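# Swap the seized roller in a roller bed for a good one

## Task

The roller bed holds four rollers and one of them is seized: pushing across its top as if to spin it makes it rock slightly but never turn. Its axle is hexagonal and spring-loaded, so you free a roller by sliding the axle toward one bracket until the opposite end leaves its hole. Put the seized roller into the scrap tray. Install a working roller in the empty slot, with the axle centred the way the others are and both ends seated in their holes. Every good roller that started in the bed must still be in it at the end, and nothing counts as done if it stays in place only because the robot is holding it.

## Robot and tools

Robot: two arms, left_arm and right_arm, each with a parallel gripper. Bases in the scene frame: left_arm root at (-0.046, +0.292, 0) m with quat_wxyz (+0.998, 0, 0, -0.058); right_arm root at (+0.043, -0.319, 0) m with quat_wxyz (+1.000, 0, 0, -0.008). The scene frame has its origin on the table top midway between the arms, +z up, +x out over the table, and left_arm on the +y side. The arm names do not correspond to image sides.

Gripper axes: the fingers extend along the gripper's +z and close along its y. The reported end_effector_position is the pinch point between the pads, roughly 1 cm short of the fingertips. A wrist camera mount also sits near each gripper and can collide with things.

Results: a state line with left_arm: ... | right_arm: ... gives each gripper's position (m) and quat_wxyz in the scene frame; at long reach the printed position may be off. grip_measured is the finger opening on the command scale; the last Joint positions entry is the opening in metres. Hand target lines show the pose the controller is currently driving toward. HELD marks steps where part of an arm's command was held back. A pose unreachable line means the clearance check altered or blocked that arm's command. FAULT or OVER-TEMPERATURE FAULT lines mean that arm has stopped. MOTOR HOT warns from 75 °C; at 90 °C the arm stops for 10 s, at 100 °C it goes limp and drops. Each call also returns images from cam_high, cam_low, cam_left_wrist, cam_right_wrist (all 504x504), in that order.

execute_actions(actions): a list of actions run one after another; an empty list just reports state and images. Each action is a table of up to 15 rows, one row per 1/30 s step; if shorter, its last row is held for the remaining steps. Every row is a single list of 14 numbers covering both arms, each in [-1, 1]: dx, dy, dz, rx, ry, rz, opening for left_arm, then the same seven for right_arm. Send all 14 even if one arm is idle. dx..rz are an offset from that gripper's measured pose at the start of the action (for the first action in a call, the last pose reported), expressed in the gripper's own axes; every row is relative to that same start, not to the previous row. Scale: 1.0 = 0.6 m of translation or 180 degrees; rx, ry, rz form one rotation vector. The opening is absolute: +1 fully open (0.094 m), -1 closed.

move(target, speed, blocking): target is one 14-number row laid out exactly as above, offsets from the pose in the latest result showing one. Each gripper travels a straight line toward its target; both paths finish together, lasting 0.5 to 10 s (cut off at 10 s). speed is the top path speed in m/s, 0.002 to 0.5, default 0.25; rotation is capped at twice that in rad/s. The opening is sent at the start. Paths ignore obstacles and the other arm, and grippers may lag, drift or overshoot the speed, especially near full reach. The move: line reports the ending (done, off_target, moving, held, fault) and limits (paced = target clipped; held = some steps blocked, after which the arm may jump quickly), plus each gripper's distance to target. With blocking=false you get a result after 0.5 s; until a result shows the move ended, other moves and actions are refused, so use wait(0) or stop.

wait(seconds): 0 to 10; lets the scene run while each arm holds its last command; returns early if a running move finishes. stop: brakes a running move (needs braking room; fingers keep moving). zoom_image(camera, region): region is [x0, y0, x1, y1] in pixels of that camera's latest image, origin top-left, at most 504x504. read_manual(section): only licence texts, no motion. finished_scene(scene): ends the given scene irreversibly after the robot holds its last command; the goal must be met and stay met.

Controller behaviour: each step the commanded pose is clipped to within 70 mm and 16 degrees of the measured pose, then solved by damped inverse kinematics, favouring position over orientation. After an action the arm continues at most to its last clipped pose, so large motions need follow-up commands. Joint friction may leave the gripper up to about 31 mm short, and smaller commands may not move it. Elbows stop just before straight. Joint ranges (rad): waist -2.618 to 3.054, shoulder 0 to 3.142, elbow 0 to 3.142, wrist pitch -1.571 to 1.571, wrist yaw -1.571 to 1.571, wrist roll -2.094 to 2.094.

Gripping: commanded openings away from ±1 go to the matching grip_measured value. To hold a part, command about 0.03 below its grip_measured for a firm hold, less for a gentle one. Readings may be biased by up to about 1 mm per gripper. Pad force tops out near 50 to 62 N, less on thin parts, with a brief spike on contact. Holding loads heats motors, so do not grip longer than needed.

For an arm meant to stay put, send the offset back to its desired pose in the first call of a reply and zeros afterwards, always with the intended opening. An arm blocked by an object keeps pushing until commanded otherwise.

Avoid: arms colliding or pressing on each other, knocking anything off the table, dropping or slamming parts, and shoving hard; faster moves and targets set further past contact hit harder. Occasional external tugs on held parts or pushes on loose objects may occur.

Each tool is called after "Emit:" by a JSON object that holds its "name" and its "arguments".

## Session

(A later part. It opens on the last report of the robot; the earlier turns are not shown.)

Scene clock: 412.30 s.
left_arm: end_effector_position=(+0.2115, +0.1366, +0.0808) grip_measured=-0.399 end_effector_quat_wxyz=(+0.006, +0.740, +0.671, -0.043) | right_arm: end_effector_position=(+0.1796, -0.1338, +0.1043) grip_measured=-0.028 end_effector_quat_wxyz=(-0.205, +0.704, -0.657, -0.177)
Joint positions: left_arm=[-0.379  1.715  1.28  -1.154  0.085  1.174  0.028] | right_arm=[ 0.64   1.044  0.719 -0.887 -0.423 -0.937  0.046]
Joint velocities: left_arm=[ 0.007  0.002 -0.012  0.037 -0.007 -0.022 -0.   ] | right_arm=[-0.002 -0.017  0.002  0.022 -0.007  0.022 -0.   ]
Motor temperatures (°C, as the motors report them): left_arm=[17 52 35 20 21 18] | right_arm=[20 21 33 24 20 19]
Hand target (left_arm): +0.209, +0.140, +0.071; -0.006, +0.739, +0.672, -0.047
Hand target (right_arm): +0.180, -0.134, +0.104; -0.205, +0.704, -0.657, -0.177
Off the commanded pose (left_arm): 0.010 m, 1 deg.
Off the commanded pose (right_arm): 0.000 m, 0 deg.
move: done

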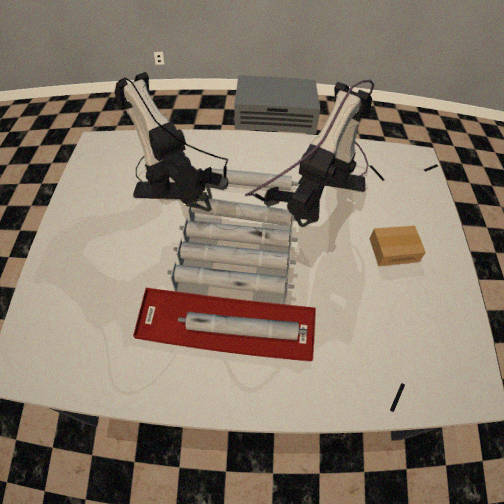

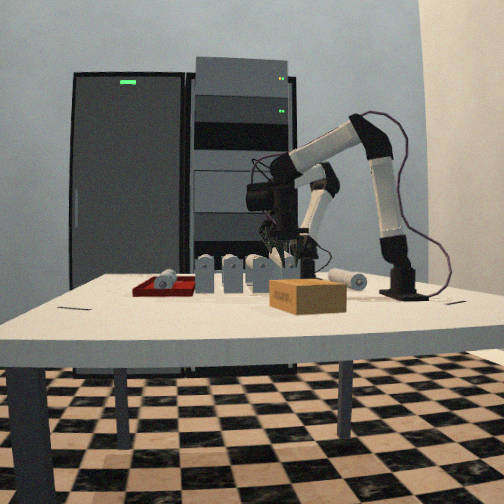

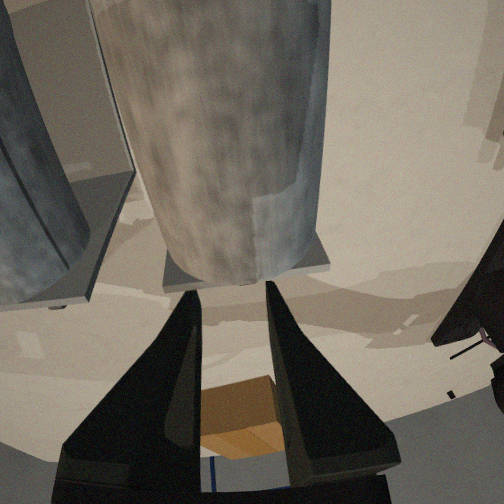

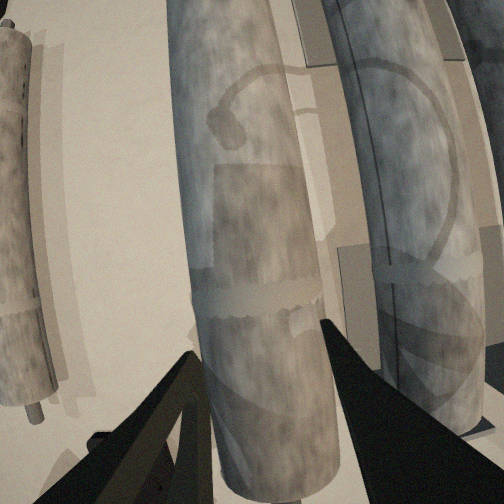

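Emit:
{"name": "move", "arguments": {"target": [0,-0.01,0.035,0,0,0,-0.4,0,0,0,0,0,0,-0.3], "speed": 0.04}}

Emit:
{"name": "move", "arguments": {"target": [0,0,0,0,0,0,-1,0,0,0,0,0,0,-0.3]}}

Scene clock: 415.53 s.
left_arm: end_effector_position=(+0.2088, +0.1380, +0.0639) grip_measured=-0.399 end_effector_quat_wxyz=(+0.007, +0.740, +0.671, -0.042) | right_arm: end_effector_position=(+0.1796, -0.1338, +0.1043) grip_measured=-0.028 end_effector_quat_wxyz=(-0.205, +0.704, -0.657, -0.177)
Joint positions: left_arm=[-0.379  1.715  1.212 -1.082  0.085  1.173  0.028] | right_arm=[ 0.64   1.044  0.719 -0.887 -0.423 -0.937  0.046]
Joint velocities: left_arm=[-0.002  0.012 -0.002  0.037  0.051 -0.007  0.001] | right_arm=[-0.007  0.002 -0.022  0.037 -0.037 -0.007  0.   ]
Motor temperatures (°C, as the motors report them): left_arm=[17 51 34 20 21 18] | right_arm=[20 20 33 24 20 19]
Hand target (left_arm): +0.204, +0.136, +0.060; +0.005, +0.740, +0.671, -0.043
Hand target (right_arm): +0.180, -0.134, +0.104; -0.205, +0.704, -0.657, -0.177
Off the commanded pose (left_arm): 0.006 m, 0 deg.
Off the commanded pose (right_arm): 0.000 m, 0 deg.
move: done

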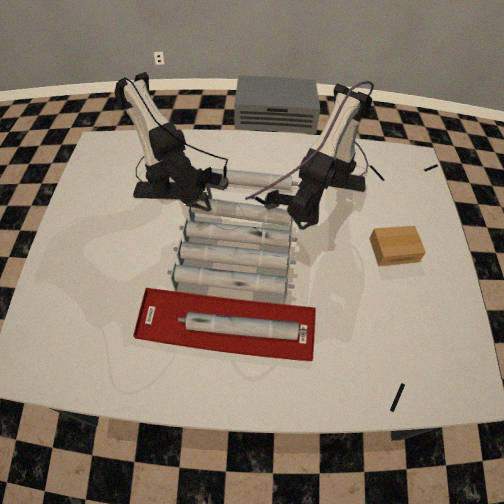

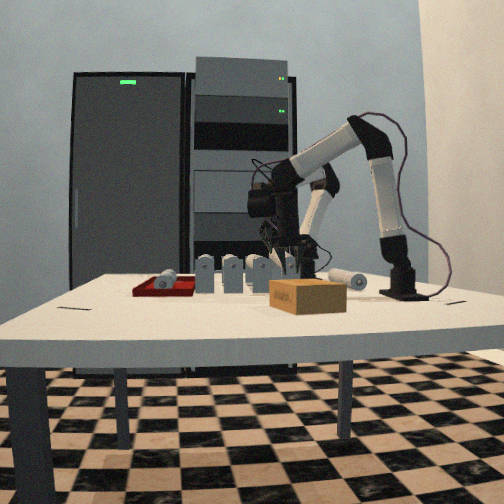

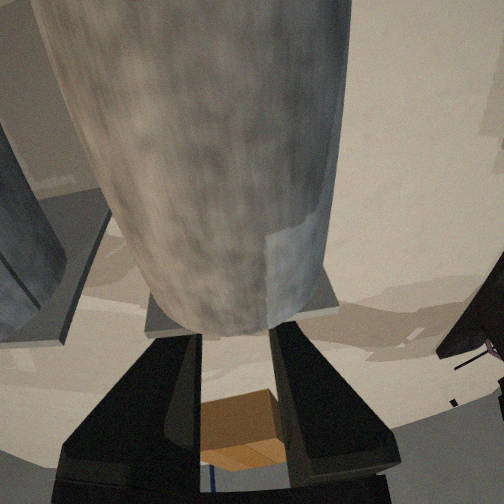

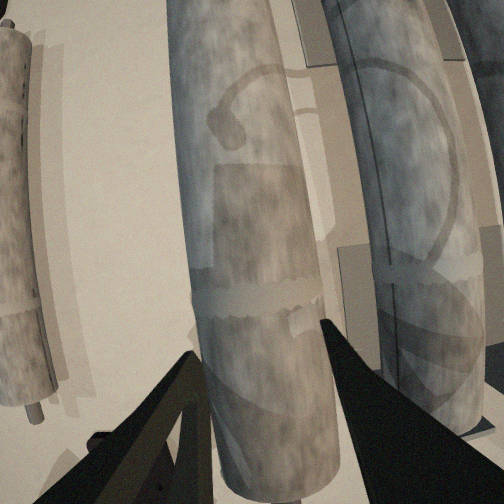

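Scene clock: 416.03 s.
left_arm: end_effector_position=(+0.2048, +0.1403, +0.0640) grip_measured=-0.995 end_effector_quat_wxyz=(-0.002, +0.740, +0.671, -0.045) | right_arm: end_effector_position=(+0.1796, -0.1338, +0.1043) grip_measured=-0.028 end_effector_quat_wxyz=(-0.205, +0.703, -0.657, -0.177)
Joint positions: left_arm=[-0.379  1.715  1.212 -1.101  0.084  1.173  0.   ] | right_arm=[ 0.64   1.044  0.719 -0.887 -0.423 -0.936  0.046]
Joint velocities: left_arm=[ 0.002  0.017  0.007  0.066  0.022 -0.037 -0.   ] | right_arm=[ 0.027 -0.022  0.002  0.007 -0.022 -0.007 -0.001]
Motor temperatures (°C, as the motors report them): left_arm=[17 51 34 20 21 18] | right_arm=[20 20 33 24 20 19]
Hand target (left_arm): +0.209, +0.138, +0.064; +0.007, +0.740, +0.671, -0.042
Hand target (right_arm): +0.180, -0.134, +0.104; -0.205, +0.704, -0.657, -0.177
Off the commanded pose (left_arm): 0.005 m, 1 deg.
Off the commanded pose (right_arm): 0.000 m, 0 deg.
move: done

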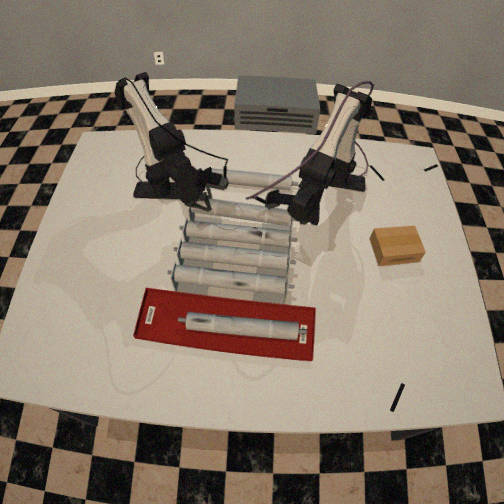

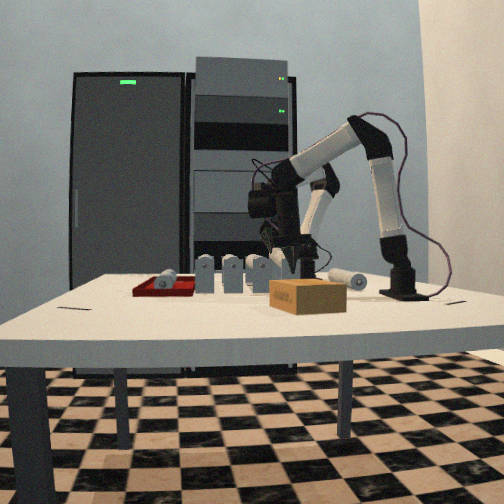

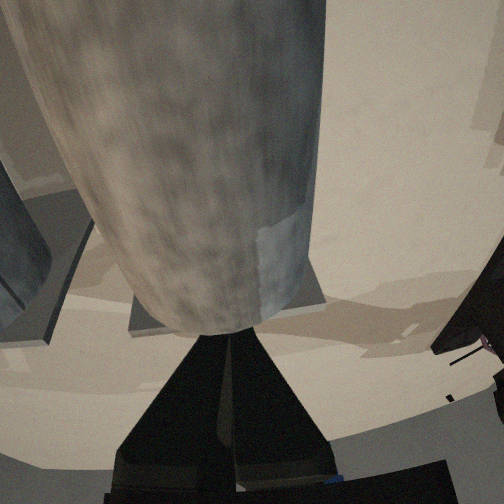

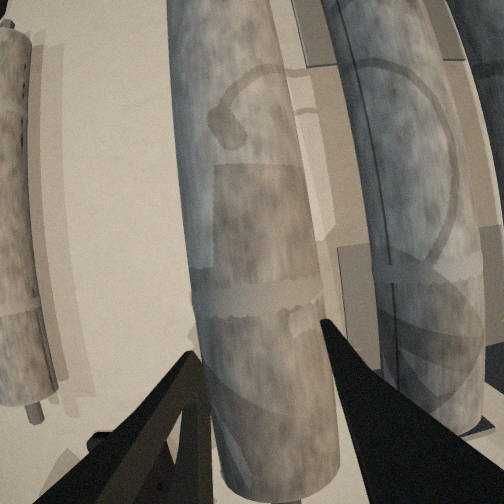

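Slipped off the tip; go closer.

Emit:
{"name": "move", "arguments": {"target": [0,0,0,0,0,0,-0.4,0,0,0,0,0,0,-0.3]}}

Emit:
{"name": "move", "arguments": {"target": [-0.05,-0.005,-0.03,0,0,0,-0.4,0,0,0,0,0,0,-0.3], "speed": 0.03}}

Emit:
{"name": "move", "arguments": {"target": [0,0,0,0,0,0,-1,0,0,0,0,0,0,-0.3]}}

Scene clock: 419.27 s.
left_arm: end_effector_position=(+0.2048, +0.1403, +0.0640) grip_measured=-0.401 end_effector_quat_wxyz=(-0.002, +0.740, +0.671, -0.045) | right_arm: end_effector_position=(+0.1796, -0.1338, +0.1043) grip_measured=-0.028 end_effector_quat_wxyz=(-0.205, +0.703, -0.658, -0.177)
Joint positions: left_arm=[-0.379  1.715  1.212 -1.101  0.084  1.173  0.028] | right_arm=[ 0.64   1.044  0.719 -0.887 -0.423 -0.936  0.046]
Joint velocities: left_arm=[ 0.012 -0.017  0.007 -0.051  0.022  0.007 -0.   ] | right_arm=[-0.007 -0.017  0.007 -0.007 -0.007 -0.007 -0.   ]
Motor temperatures (°C, as the motors report them): left_arm=[17 50 34 20 21 18] | right_arm=[20 20 33 24 20 19]
Hand target (left_arm): +0.205, +0.140, +0.064; -0.001, +0.740, +0.671, -0.045
Hand target (right_arm): +0.180, -0.134, +0.104; -0.205, +0.703, -0.657, -0.177
Off the commanded pose (left_arm): 0.000 m, 0 deg.
Off the commanded pose (right_arm): 0.000 m, 0 deg.
move: done

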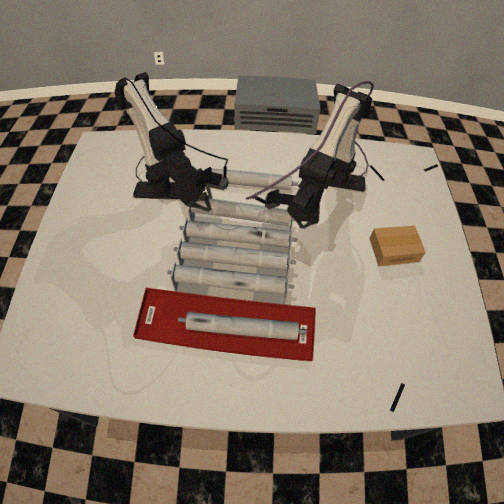

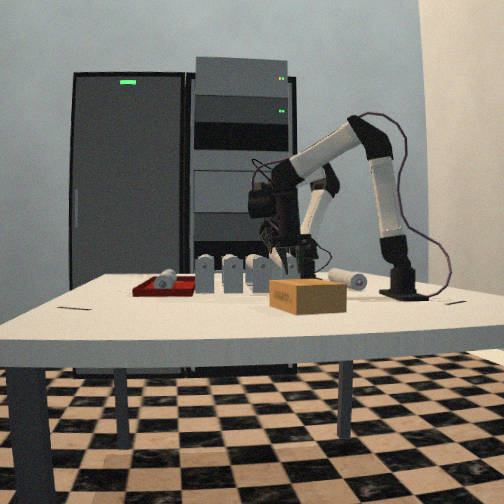

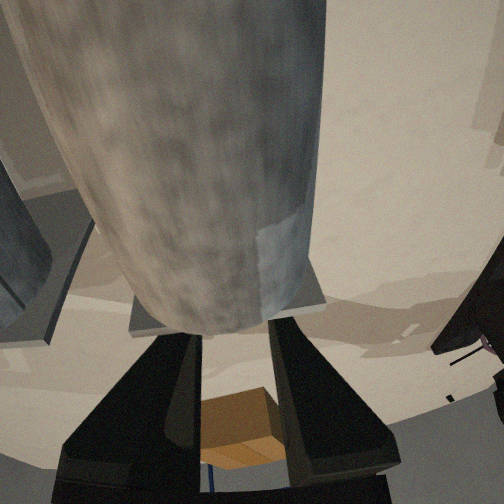

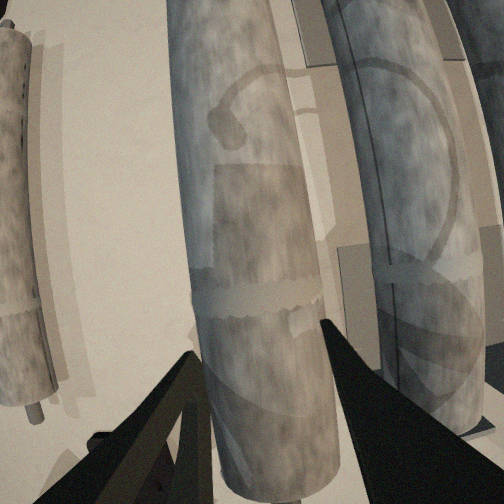

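Scene clock: 420.70 s.
left_arm: end_effector_position=(+0.2024, +0.1211, +0.0863) grip_measured=-0.401 end_effector_quat_wxyz=(-0.000, +0.737, +0.675, -0.035) | right_arm: end_effector_position=(+0.1796, -0.1338, +0.1043) grip_measured=-0.028 end_effector_quat_wxyz=(-0.205, +0.703, -0.658, -0.177)
Joint positions: left_arm=[-0.448  1.715  1.303 -1.178  0.068  1.093  0.028] | right_arm=[ 0.64   1.044  0.719 -0.887 -0.423 -0.936  0.046]
Joint velocities: left_arm=[ 0.007 -0.002 -0.017 -0.022  0.022  0.095 -0.   ] | right_arm=[ 0.012 -0.012  0.002  0.037  0.037 -0.051  0.001]
Motor temperatures (°C, as the motors report them): left_arm=[17 50 34 20 21 18] | right_arm=[20 20 33 24 20 19]
Hand target (left_arm): +0.200, +0.111, +0.084; -0.002, +0.740, +0.671, -0.046
Hand target (right_arm): +0.180, -0.134, +0.104; -0.205, +0.703, -0.657, -0.177
Off the commanded pose (left_arm): 0.010 m, 1 deg.
Off the commanded pose (right_arm): 0.000 m, 0 deg.
move: done

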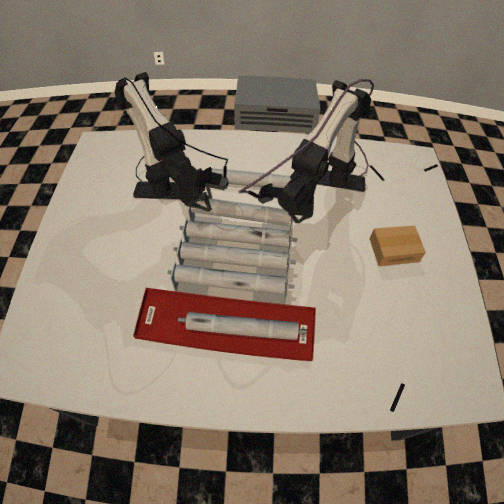

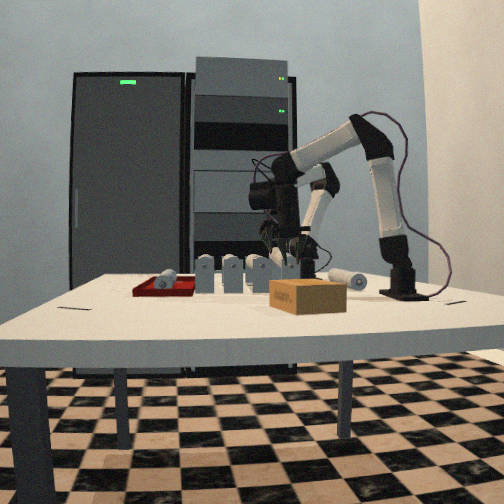

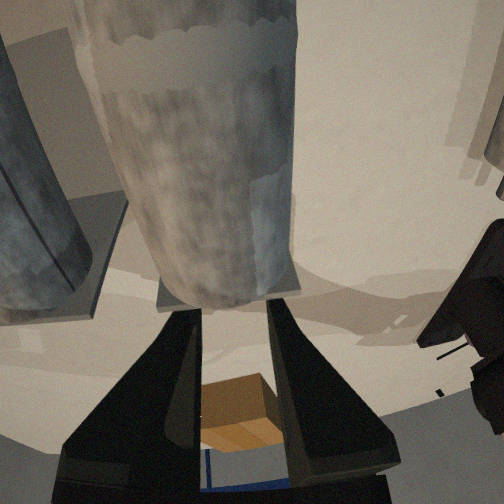

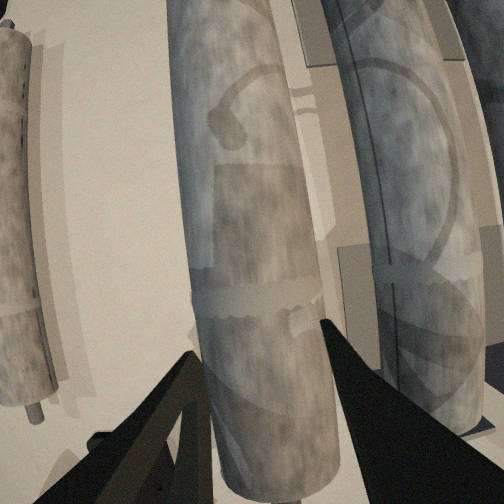

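Scene clock: 421.20 s.
left_arm: end_effector_position=(+0.2047, +0.1200, +0.0926) grip_measured=-0.995 end_effector_quat_wxyz=(+0.009, +0.737, +0.675, -0.031) | right_arm: end_effector_position=(+0.1796, -0.1338, +0.1043) grip_measured=-0.028 end_effector_quat_wxyz=(-0.205, +0.703, -0.658, -0.177)
Joint positions: left_arm=[-0.448  1.702  1.314 -1.181  0.066  1.093  0.   ] | right_arm=[ 0.64   1.044  0.719 -0.887 -0.423 -0.936  0.046]
Joint velocities: left_arm=[0.002 0.002 0.012 0.022 0.022 0.007 0.001] | right_arm=[ 0.012 -0.012  0.012 -0.051 -0.066 -0.051  0.   ]
Motor temperatures (°C, as the motors report them): left_arm=[17 49 34 20 21 18] | right_arm=[20 20 33 24 20 19]
Hand target (left_arm): +0.202, +0.121, +0.086; -0.000, +0.737, +0.675, -0.035
Hand target (right_arm): +0.180, -0.134, +0.104; -0.205, +0.703, -0.658, -0.177
Off the commanded pose (left_arm): 0.007 m, 1 deg.
Off the commanded pose (right_arm): 0.000 m, 0 deg.
move: done

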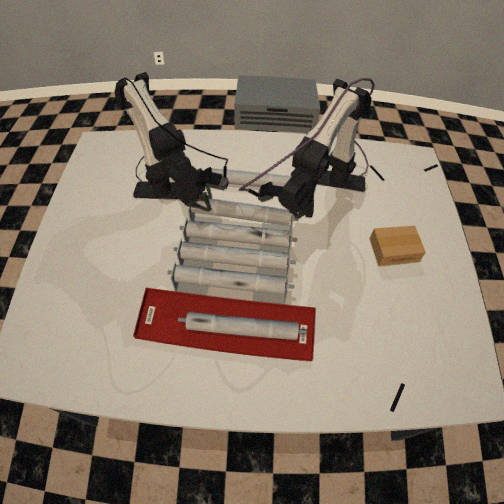

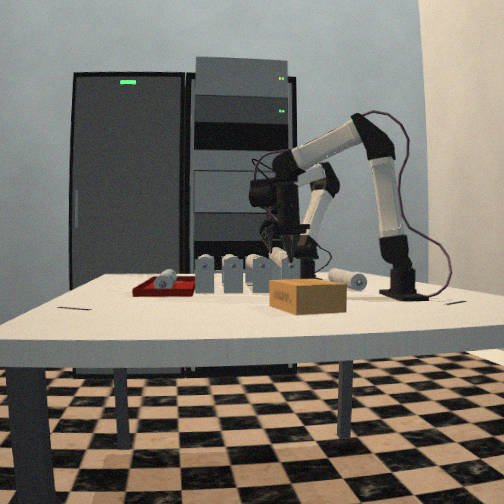

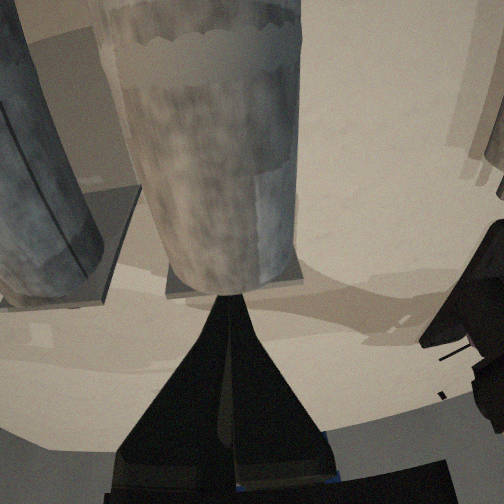

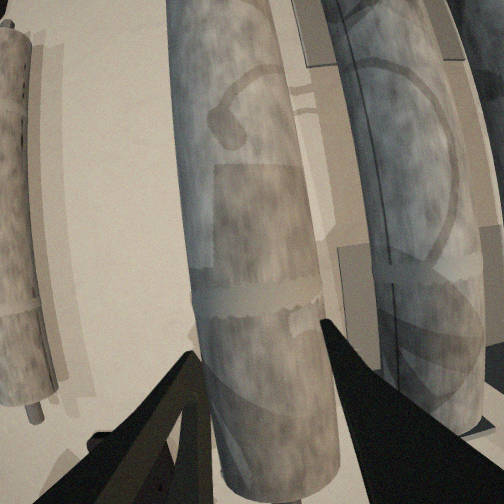

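Too high. Open and descend to z≈0.075.

Emit:
{"name": "move", "arguments": {"target": [0,0,0,0,0,0,-0.4,0,0,0,0,0,0,-0.3]}}

Emit:
{"name": "move", "arguments": {"target": [0,0,0.038,0,0,0,-0.4,0,0,0,0,0,0,-0.3], "speed": 0.03}}

Emit:
{"name": "move", "arguments": {"target": [0,0,0,0,0,0,-1,0,0,0,0,0,0,-0.3]}}

Scene clock: 424.40 s.
left_arm: end_effector_position=(+0.2047, +0.1200, +0.0926) grip_measured=-0.401 end_effector_quat_wxyz=(+0.009, +0.737, +0.675, -0.031) | right_arm: end_effector_position=(+0.1796, -0.1338, +0.1043) grip_measured=-0.028 end_effector_quat_wxyz=(-0.205, +0.703, -0.658, -0.177)
Joint positions: left_arm=[-0.448  1.702  1.314 -1.181  0.066  1.093  0.028] | right_arm=[ 0.64   1.044  0.719 -0.887 -0.423 -0.936  0.046]
Joint velocities: left_arm=[ 0.012 -0.007 -0.007 -0.022 -0.037  0.037 -0.   ] | right_arm=[-0.017  0.027  0.012 -0.022 -0.007  0.022 -0.   ]
Motor temperatures (°C, as the motors report them): left_arm=[17 49 34 20 21 18] | right_arm=[20 20 33 24 20 19]
Hand target (left_arm): +0.205, +0.120, +0.093; +0.009, +0.737, +0.675, -0.031
Hand target (right_arm): +0.180, -0.134, +0.104; -0.205, +0.703, -0.658, -0.177
Off the commanded pose (left_arm): 0.000 m, 0 deg.
Off the commanded pose (right_arm): 0.000 m, 0 deg.
move: done

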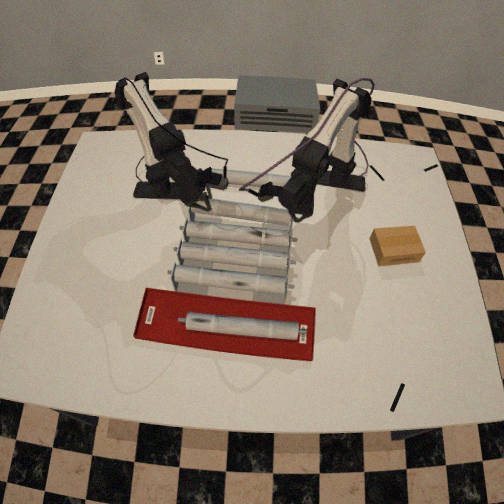

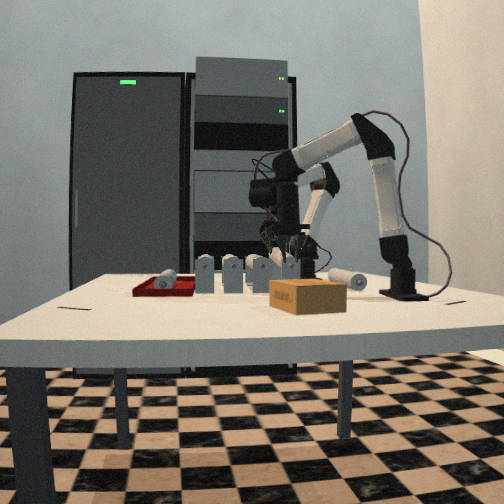

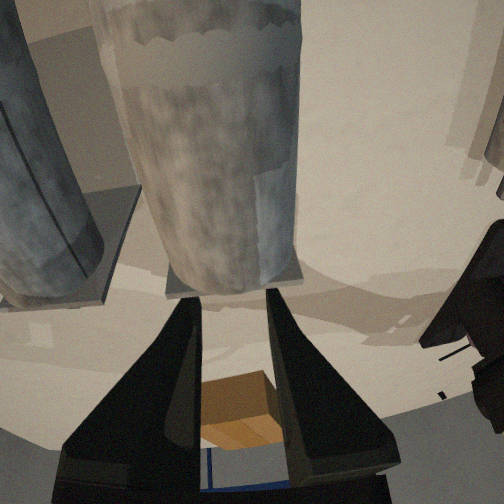

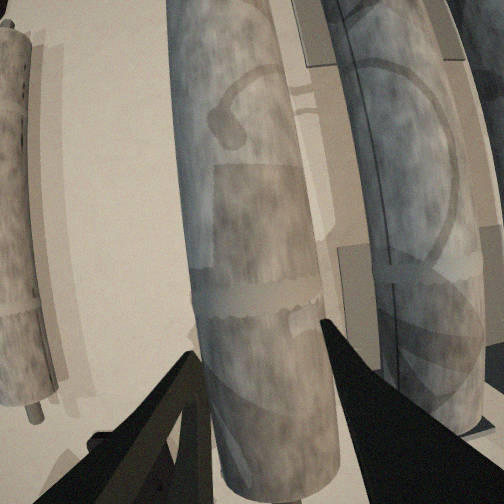

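Scene clock: 425.40 s.
left_arm: end_effector_position=(+0.2048, +0.1211, +0.0844) grip_measured=-0.401 end_effector_quat_wxyz=(+0.010, +0.737, +0.675, -0.028) | right_arm: end_effector_position=(+0.1796, -0.1338, +0.1043) grip_measured=-0.028 end_effector_quat_wxyz=(-0.205, +0.703, -0.658, -0.177)
Joint positions: left_arm=[-0.448  1.702  1.281 -1.145  0.06   1.093  0.028] | right_arm=[ 0.64   1.044  0.719 -0.887 -0.423 -0.936  0.046]
Joint velocities: left_arm=[ 0.012 -0.017 -0.007  0.022 -0.007  0.037 -0.001] | right_arm=[ 0.022 -0.017 -0.007 -0.007 -0.037  0.066 -0.001]
Motor temperatures (°C, as the motors report them): left_arm=[17 48 34 20 21 18] | right_arm=[20 20 33 24 20 19]
Hand target (left_arm): +0.203, +0.119, +0.070; +0.009, +0.737, +0.675, -0.032
Hand target (right_arm): +0.180, -0.134, +0.104; -0.205, +0.703, -0.658, -0.177
Off the commanded pose (left_arm): 0.015 m, 0 deg.
Off the commanded pose (right_arm): 0.000 m, 0 deg.
move: off_target (left_arm)

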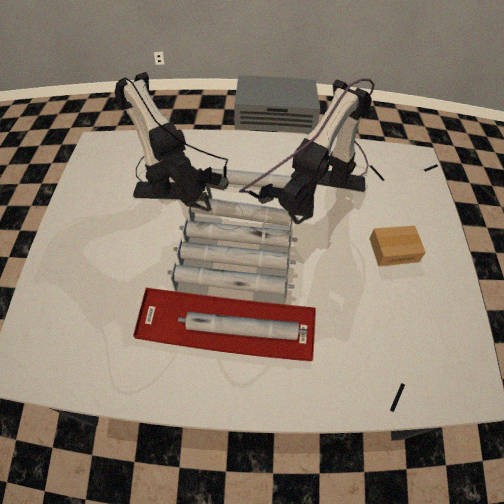

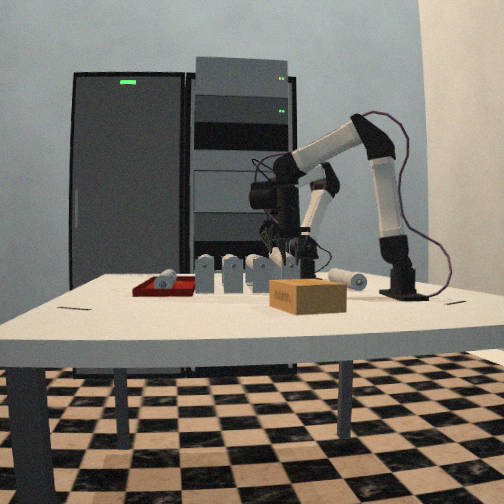

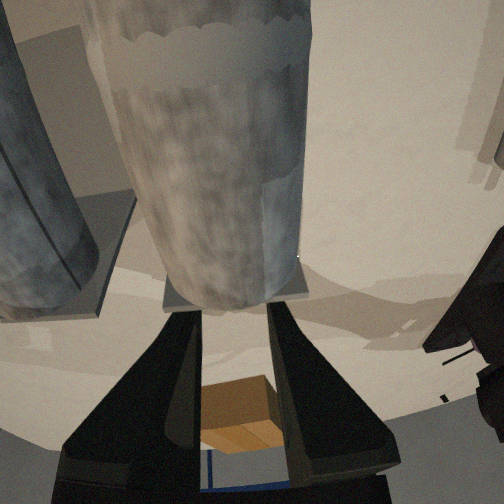

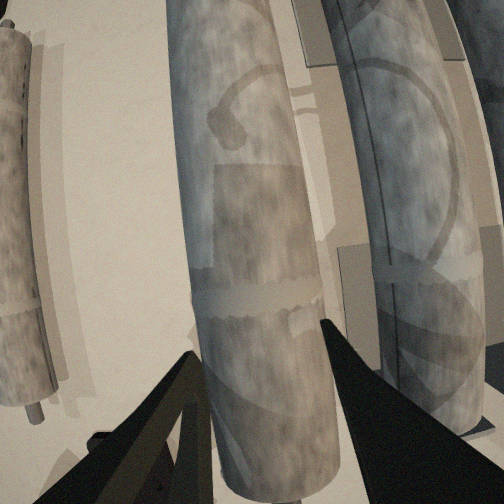

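Scene clock: 425.90 s.
left_arm: end_effector_position=(+0.2058, +0.1200, +0.0928) grip_measured=-0.995 end_effector_quat_wxyz=(+0.020, +0.737, +0.675, -0.026) | right_arm: end_effector_position=(+0.1796, -0.1338, +0.1043) grip_measured=-0.028 end_effector_quat_wxyz=(-0.205, +0.703, -0.658, -0.177)
Joint positions: left_arm=[-0.448  1.684  1.294 -1.156  0.061  1.093  0.   ] | right_arm=[ 0.64   1.044  0.719 -0.887 -0.423 -0.936  0.046]
Joint velocities: left_arm=[ 0.017 -0.007 -0.002  0.051 -0.051 -0.051 -0.   ] | right_arm=[ 0.007 -0.007  0.007  0.007  0.051  0.022 -0.001]
Motor temperatures (°C, as the motors report them): left_arm=[17 48 34 20 21 18] | right_arm=[20 20 33 24 20 19]
Hand target (left_arm): +0.205, +0.121, +0.085; +0.010, +0.737, +0.675, -0.028
Hand target (right_arm): +0.180, -0.134, +0.104; -0.205, +0.703, -0.657, -0.177
Off the commanded pose (left_arm): 0.008 m, 1 deg.
Off the commanded pose (right_arm): 0.000 m, 0 deg.
move: done

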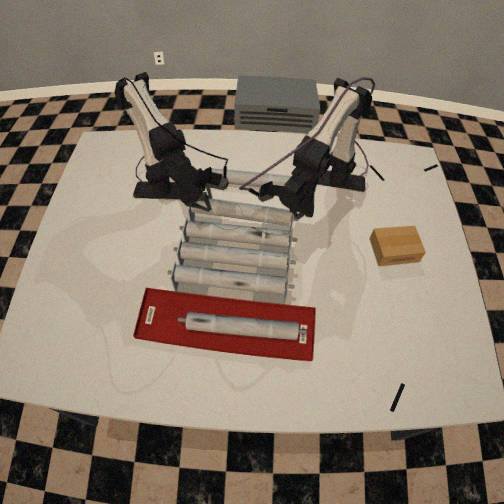

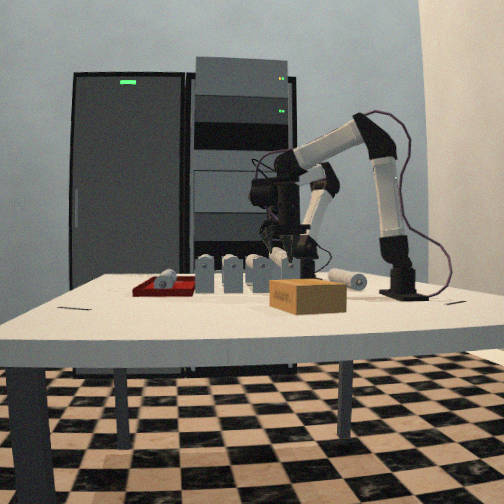

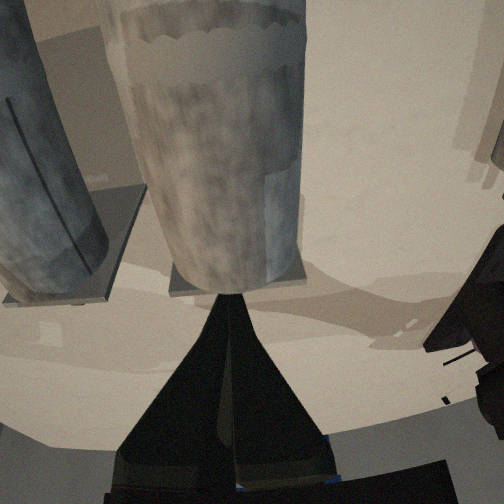

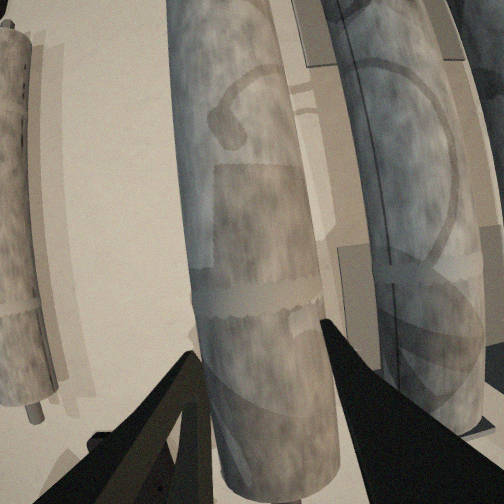

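Emit:
{"name": "move", "arguments": {"target": [0.05,0,0.03,0,-0.17,0,-0.4,0,0,0,0,0,0,-0.3], "speed": 0.05}}

Scene clock: 433.43 s.
left_arm: end_effector_position=(+0.2116, +0.1490, +0.0789) grip_measured=-0.401 end_effector_quat_wxyz=(+0.197, +0.707, +0.646, -0.210) | right_arm: end_effector_position=(+0.1796, -0.1338, +0.1043) grip_measured=-0.028 end_effector_quat_wxyz=(-0.205, +0.703, -0.658, -0.177)
Joint positions: left_arm=[-0.065  1.593  1.024 -0.933  0.581  1.458  0.028] | right_arm=[ 0.64   1.044  0.719 -0.887 -0.423 -0.936  0.046]
Joint velocities: left_arm=[ 0.007 -0.012 -0.017  0.066  0.007  0.051 -0.001] | right_arm=[-0.012  0.002 -0.017 -0.081 -0.022 -0.007  0.   ]
Motor temperatures (°C, as the motors report them): left_arm=[17 47 34 20 21 18] | right_arm=[20 20 33 25 20 19]
Hand target (left_arm): +0.209, +0.151, +0.074; +0.199, +0.706, +0.646, -0.215
Hand target (right_arm): +0.180, -0.134, +0.104; -0.205, +0.703, -0.658, -0.177
Off the commanded pose (left_arm): 0.007 m, 1 deg.
Off the commanded pose (right_arm): 0.000 m, 0 deg.
move: done

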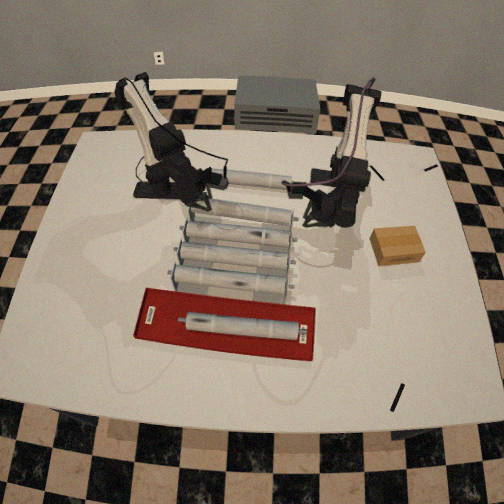

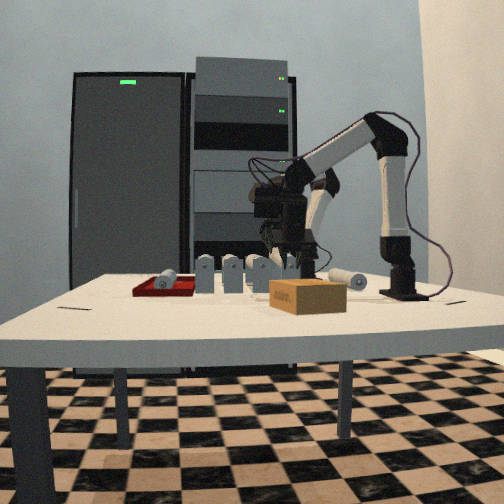

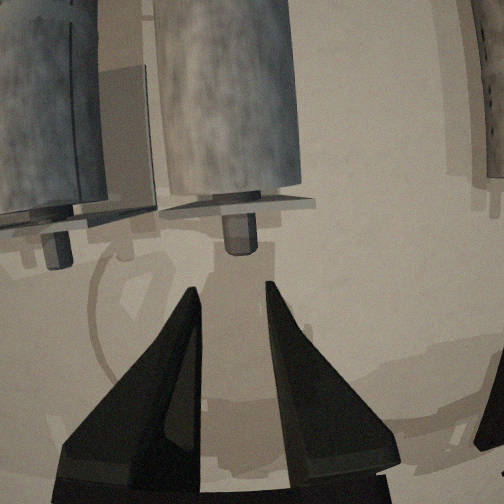

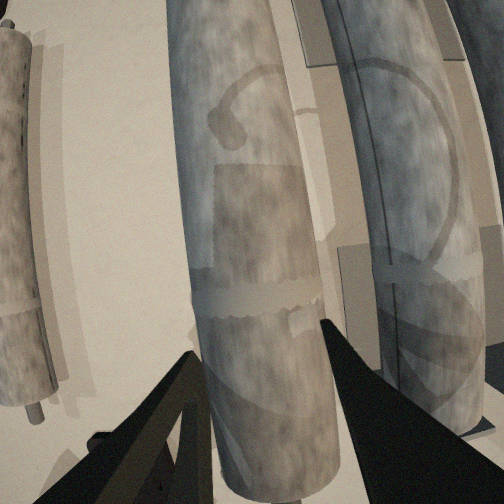

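Emit:
{"name": "move", "arguments": {"target": [-0.055,-0.008,0.055,0,0,0,-0.4,0,0,0,0,0,0,-0.3], "speed": 0.03}}

Emit:
{"name": "move", "arguments": {"target": [0,0,0,0,0,0,-1,0,0,0,0,0,0,-0.3]}}

Scene clock: 437.77 s.
left_arm: end_effector_position=(+0.2091, +0.1194, +0.0697) grip_measured=-0.401 end_effector_quat_wxyz=(+0.182, +0.706, +0.657, -0.189) | right_arm: end_effector_position=(+0.1796, -0.1338, +0.1043) grip_measured=-0.028 end_effector_quat_wxyz=(-0.205, +0.703, -0.658, -0.177)
Joint positions: left_arm=[-0.202  1.593  1.003 -0.829  0.512  1.283  0.028] | right_arm=[ 0.64   1.044  0.719 -0.887 -0.423 -0.936  0.046]
Joint velocities: left_arm=[-0.012 -0.022  0.007  0.007  0.007  0.037 -0.   ] | right_arm=[ 0.017 -0.012  0.002 -0.066 -0.066  0.051  0.001]
Motor temperatures (°C, as the motors report them): left_arm=[17 46 33 20 21 18] | right_arm=[20 20 33 25 20 19]
Hand target (left_arm): +0.202, +0.104, +0.070; +0.196, +0.707, +0.645, -0.213
Hand target (right_arm): +0.180, -0.134, +0.104; -0.205, +0.703, -0.658, -0.177
Off the commanded pose (left_arm): 0.017 m, 3 deg.
Off the commanded pose (right_arm): 0.000 m, 0 deg.
move: off_target (left_arm)

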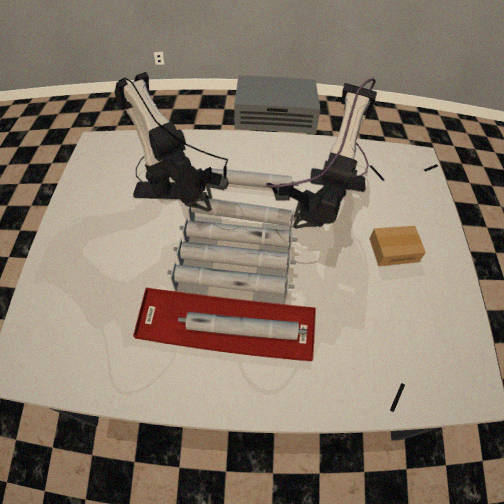

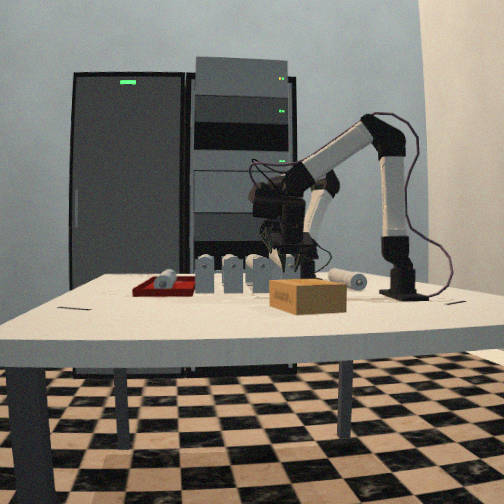

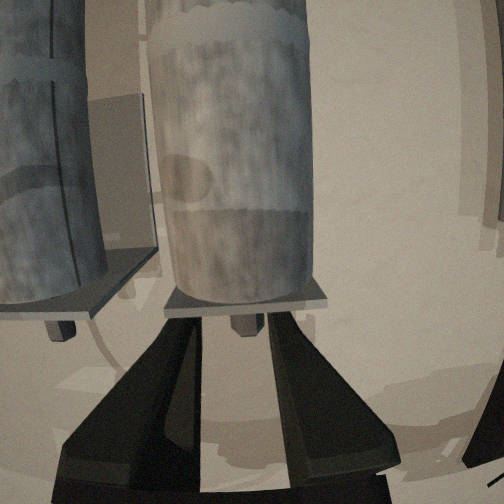

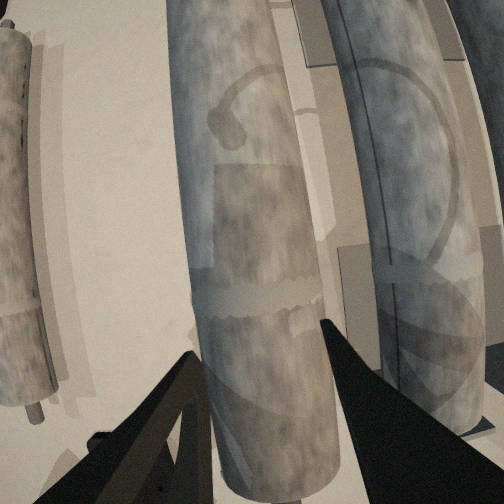

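Scene clock: 438.27 s.
left_arm: end_effector_position=(+0.2033, +0.1204, +0.0690) grip_measured=-0.777 end_effector_quat_wxyz=(+0.173, +0.705, +0.659, -0.197) | right_arm: end_effector_position=(+0.1796, -0.1338, +0.1043) grip_measured=-0.028 end_effector_quat_wxyz=(-0.205, +0.703, -0.658, -0.177)
Joint positions: left_arm=[-0.203  1.593  1.002 -0.852  0.516  1.283  0.01 ] | right_arm=[ 0.64   1.044  0.719 -0.887 -0.423 -0.936  0.046]
Joint velocities: left_arm=[ 0.002 -0.007 -0.012  0.037 -0.081 -0.081  0.001] | right_arm=[ 0.007  0.007  0.012  0.022 -0.037 -0.022  0.001]
Motor temperatures (°C, as the motors report them): left_arm=[17 46 33 20 21 18] | right_arm=[20 20 33 25 20 19]
Hand target (left_arm): +0.209, +0.119, +0.070; +0.182, +0.706, +0.657, -0.190
Hand target (right_arm): +0.180, -0.134, +0.104; -0.205, +0.703, -0.657, -0.177
Off the commanded pose (left_arm): 0.006 m, 1 deg.
Off the commanded pose (right_arm): 0.000 m, 0 deg.
move: done

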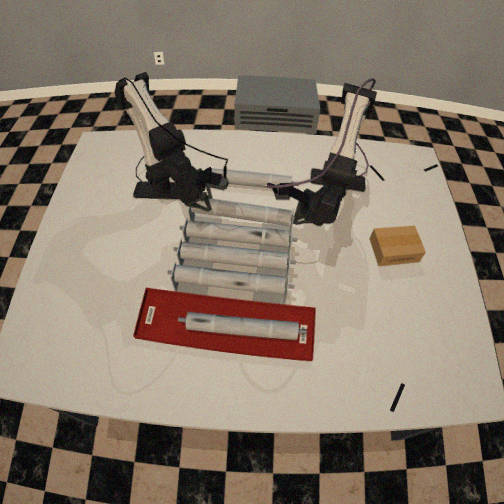

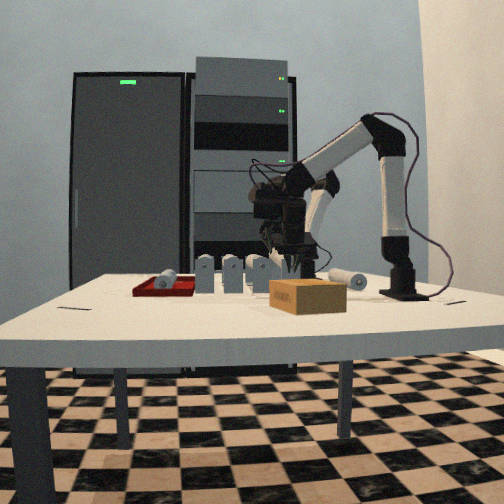

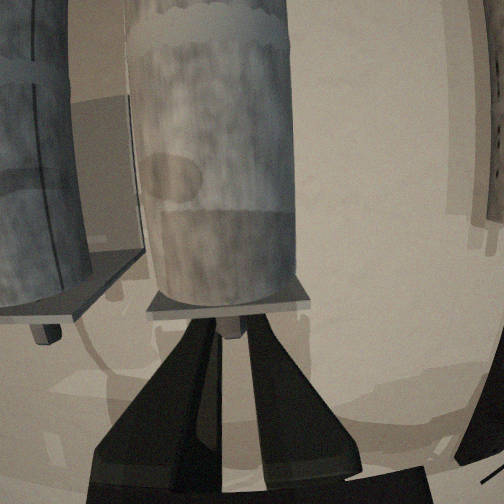

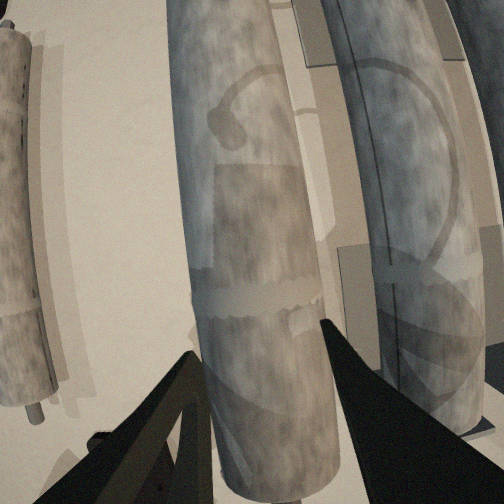

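Gripped. Pull +y 0.045.

Emit:
{"name": "move", "arguments": {"target": [0.065,0,-0.038,0,0,0,-1,0,0,0,0,0,0,-0.3], "speed": 0.03}}

Scene clock: 441.33 s.
left_arm: end_effector_position=(+0.2055, +0.1381, +0.0688) grip_measured=-0.777 end_effector_quat_wxyz=(+0.196, +0.710, +0.640, -0.219) | right_arm: end_effector_position=(+0.1797, -0.1337, +0.1044) grip_measured=-0.028 end_effector_quat_wxyz=(-0.205, +0.703, -0.658, -0.177)
Joint positions: left_arm=[-0.102  1.603  0.987 -0.879  0.592  1.433  0.01 ] | right_arm=[ 0.64   1.044  0.719 -0.886 -0.423 -0.935  0.046]
Joint velocities: left_arm=[-0.002 -0.002 -0.012 -0.022  0.022 -0.066 -0.   ] | right_arm=[-0.002  0.002  0.002  0.007 -0.081 -0.007  0.   ]
Motor temperatures (°C, as the motors report them): left_arm=[17 46 33 20 21 18] | right_arm=[20 20 33 25 20 19]
Hand target (left_arm): +0.206, +0.164, +0.069; +0.173, +0.705, +0.660, -0.196
Hand target (right_arm): +0.180, -0.134, +0.104; -0.205, +0.703, -0.658, -0.177
Off the commanded pose (left_arm): 0.027 m, 4 deg.
Off the commanded pose (right_arm): 0.000 m, 0 deg.
move: off_target (left_arm)

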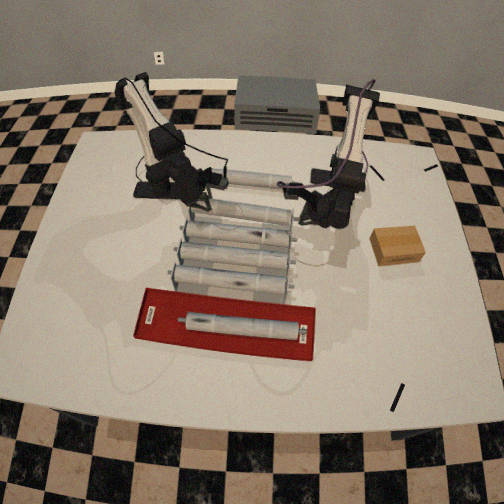

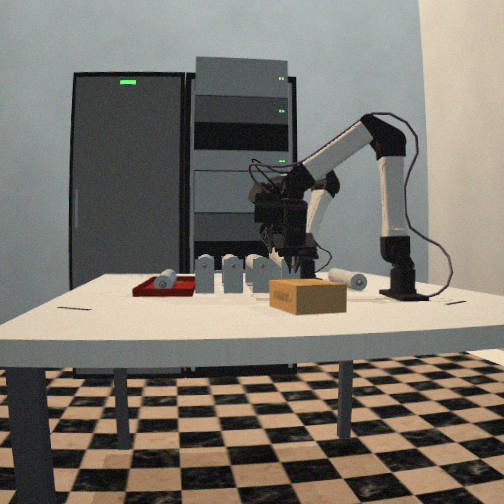

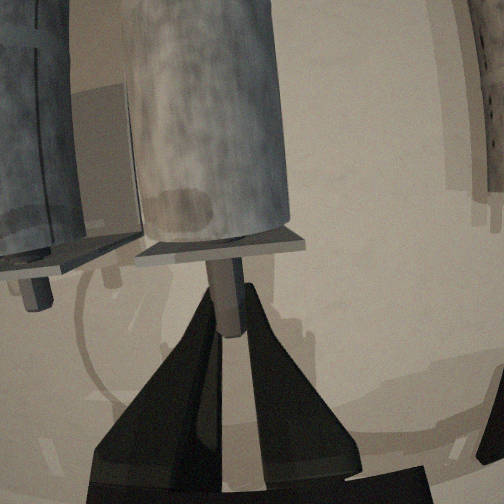

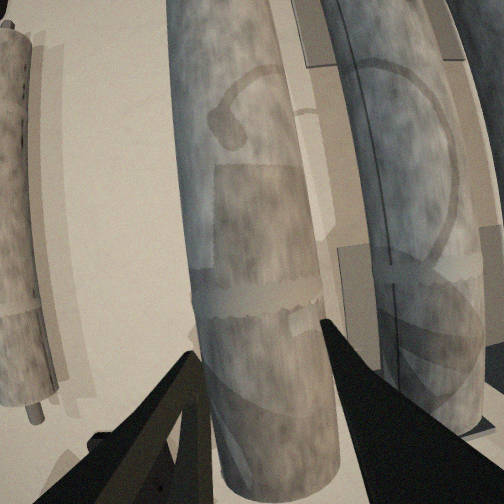

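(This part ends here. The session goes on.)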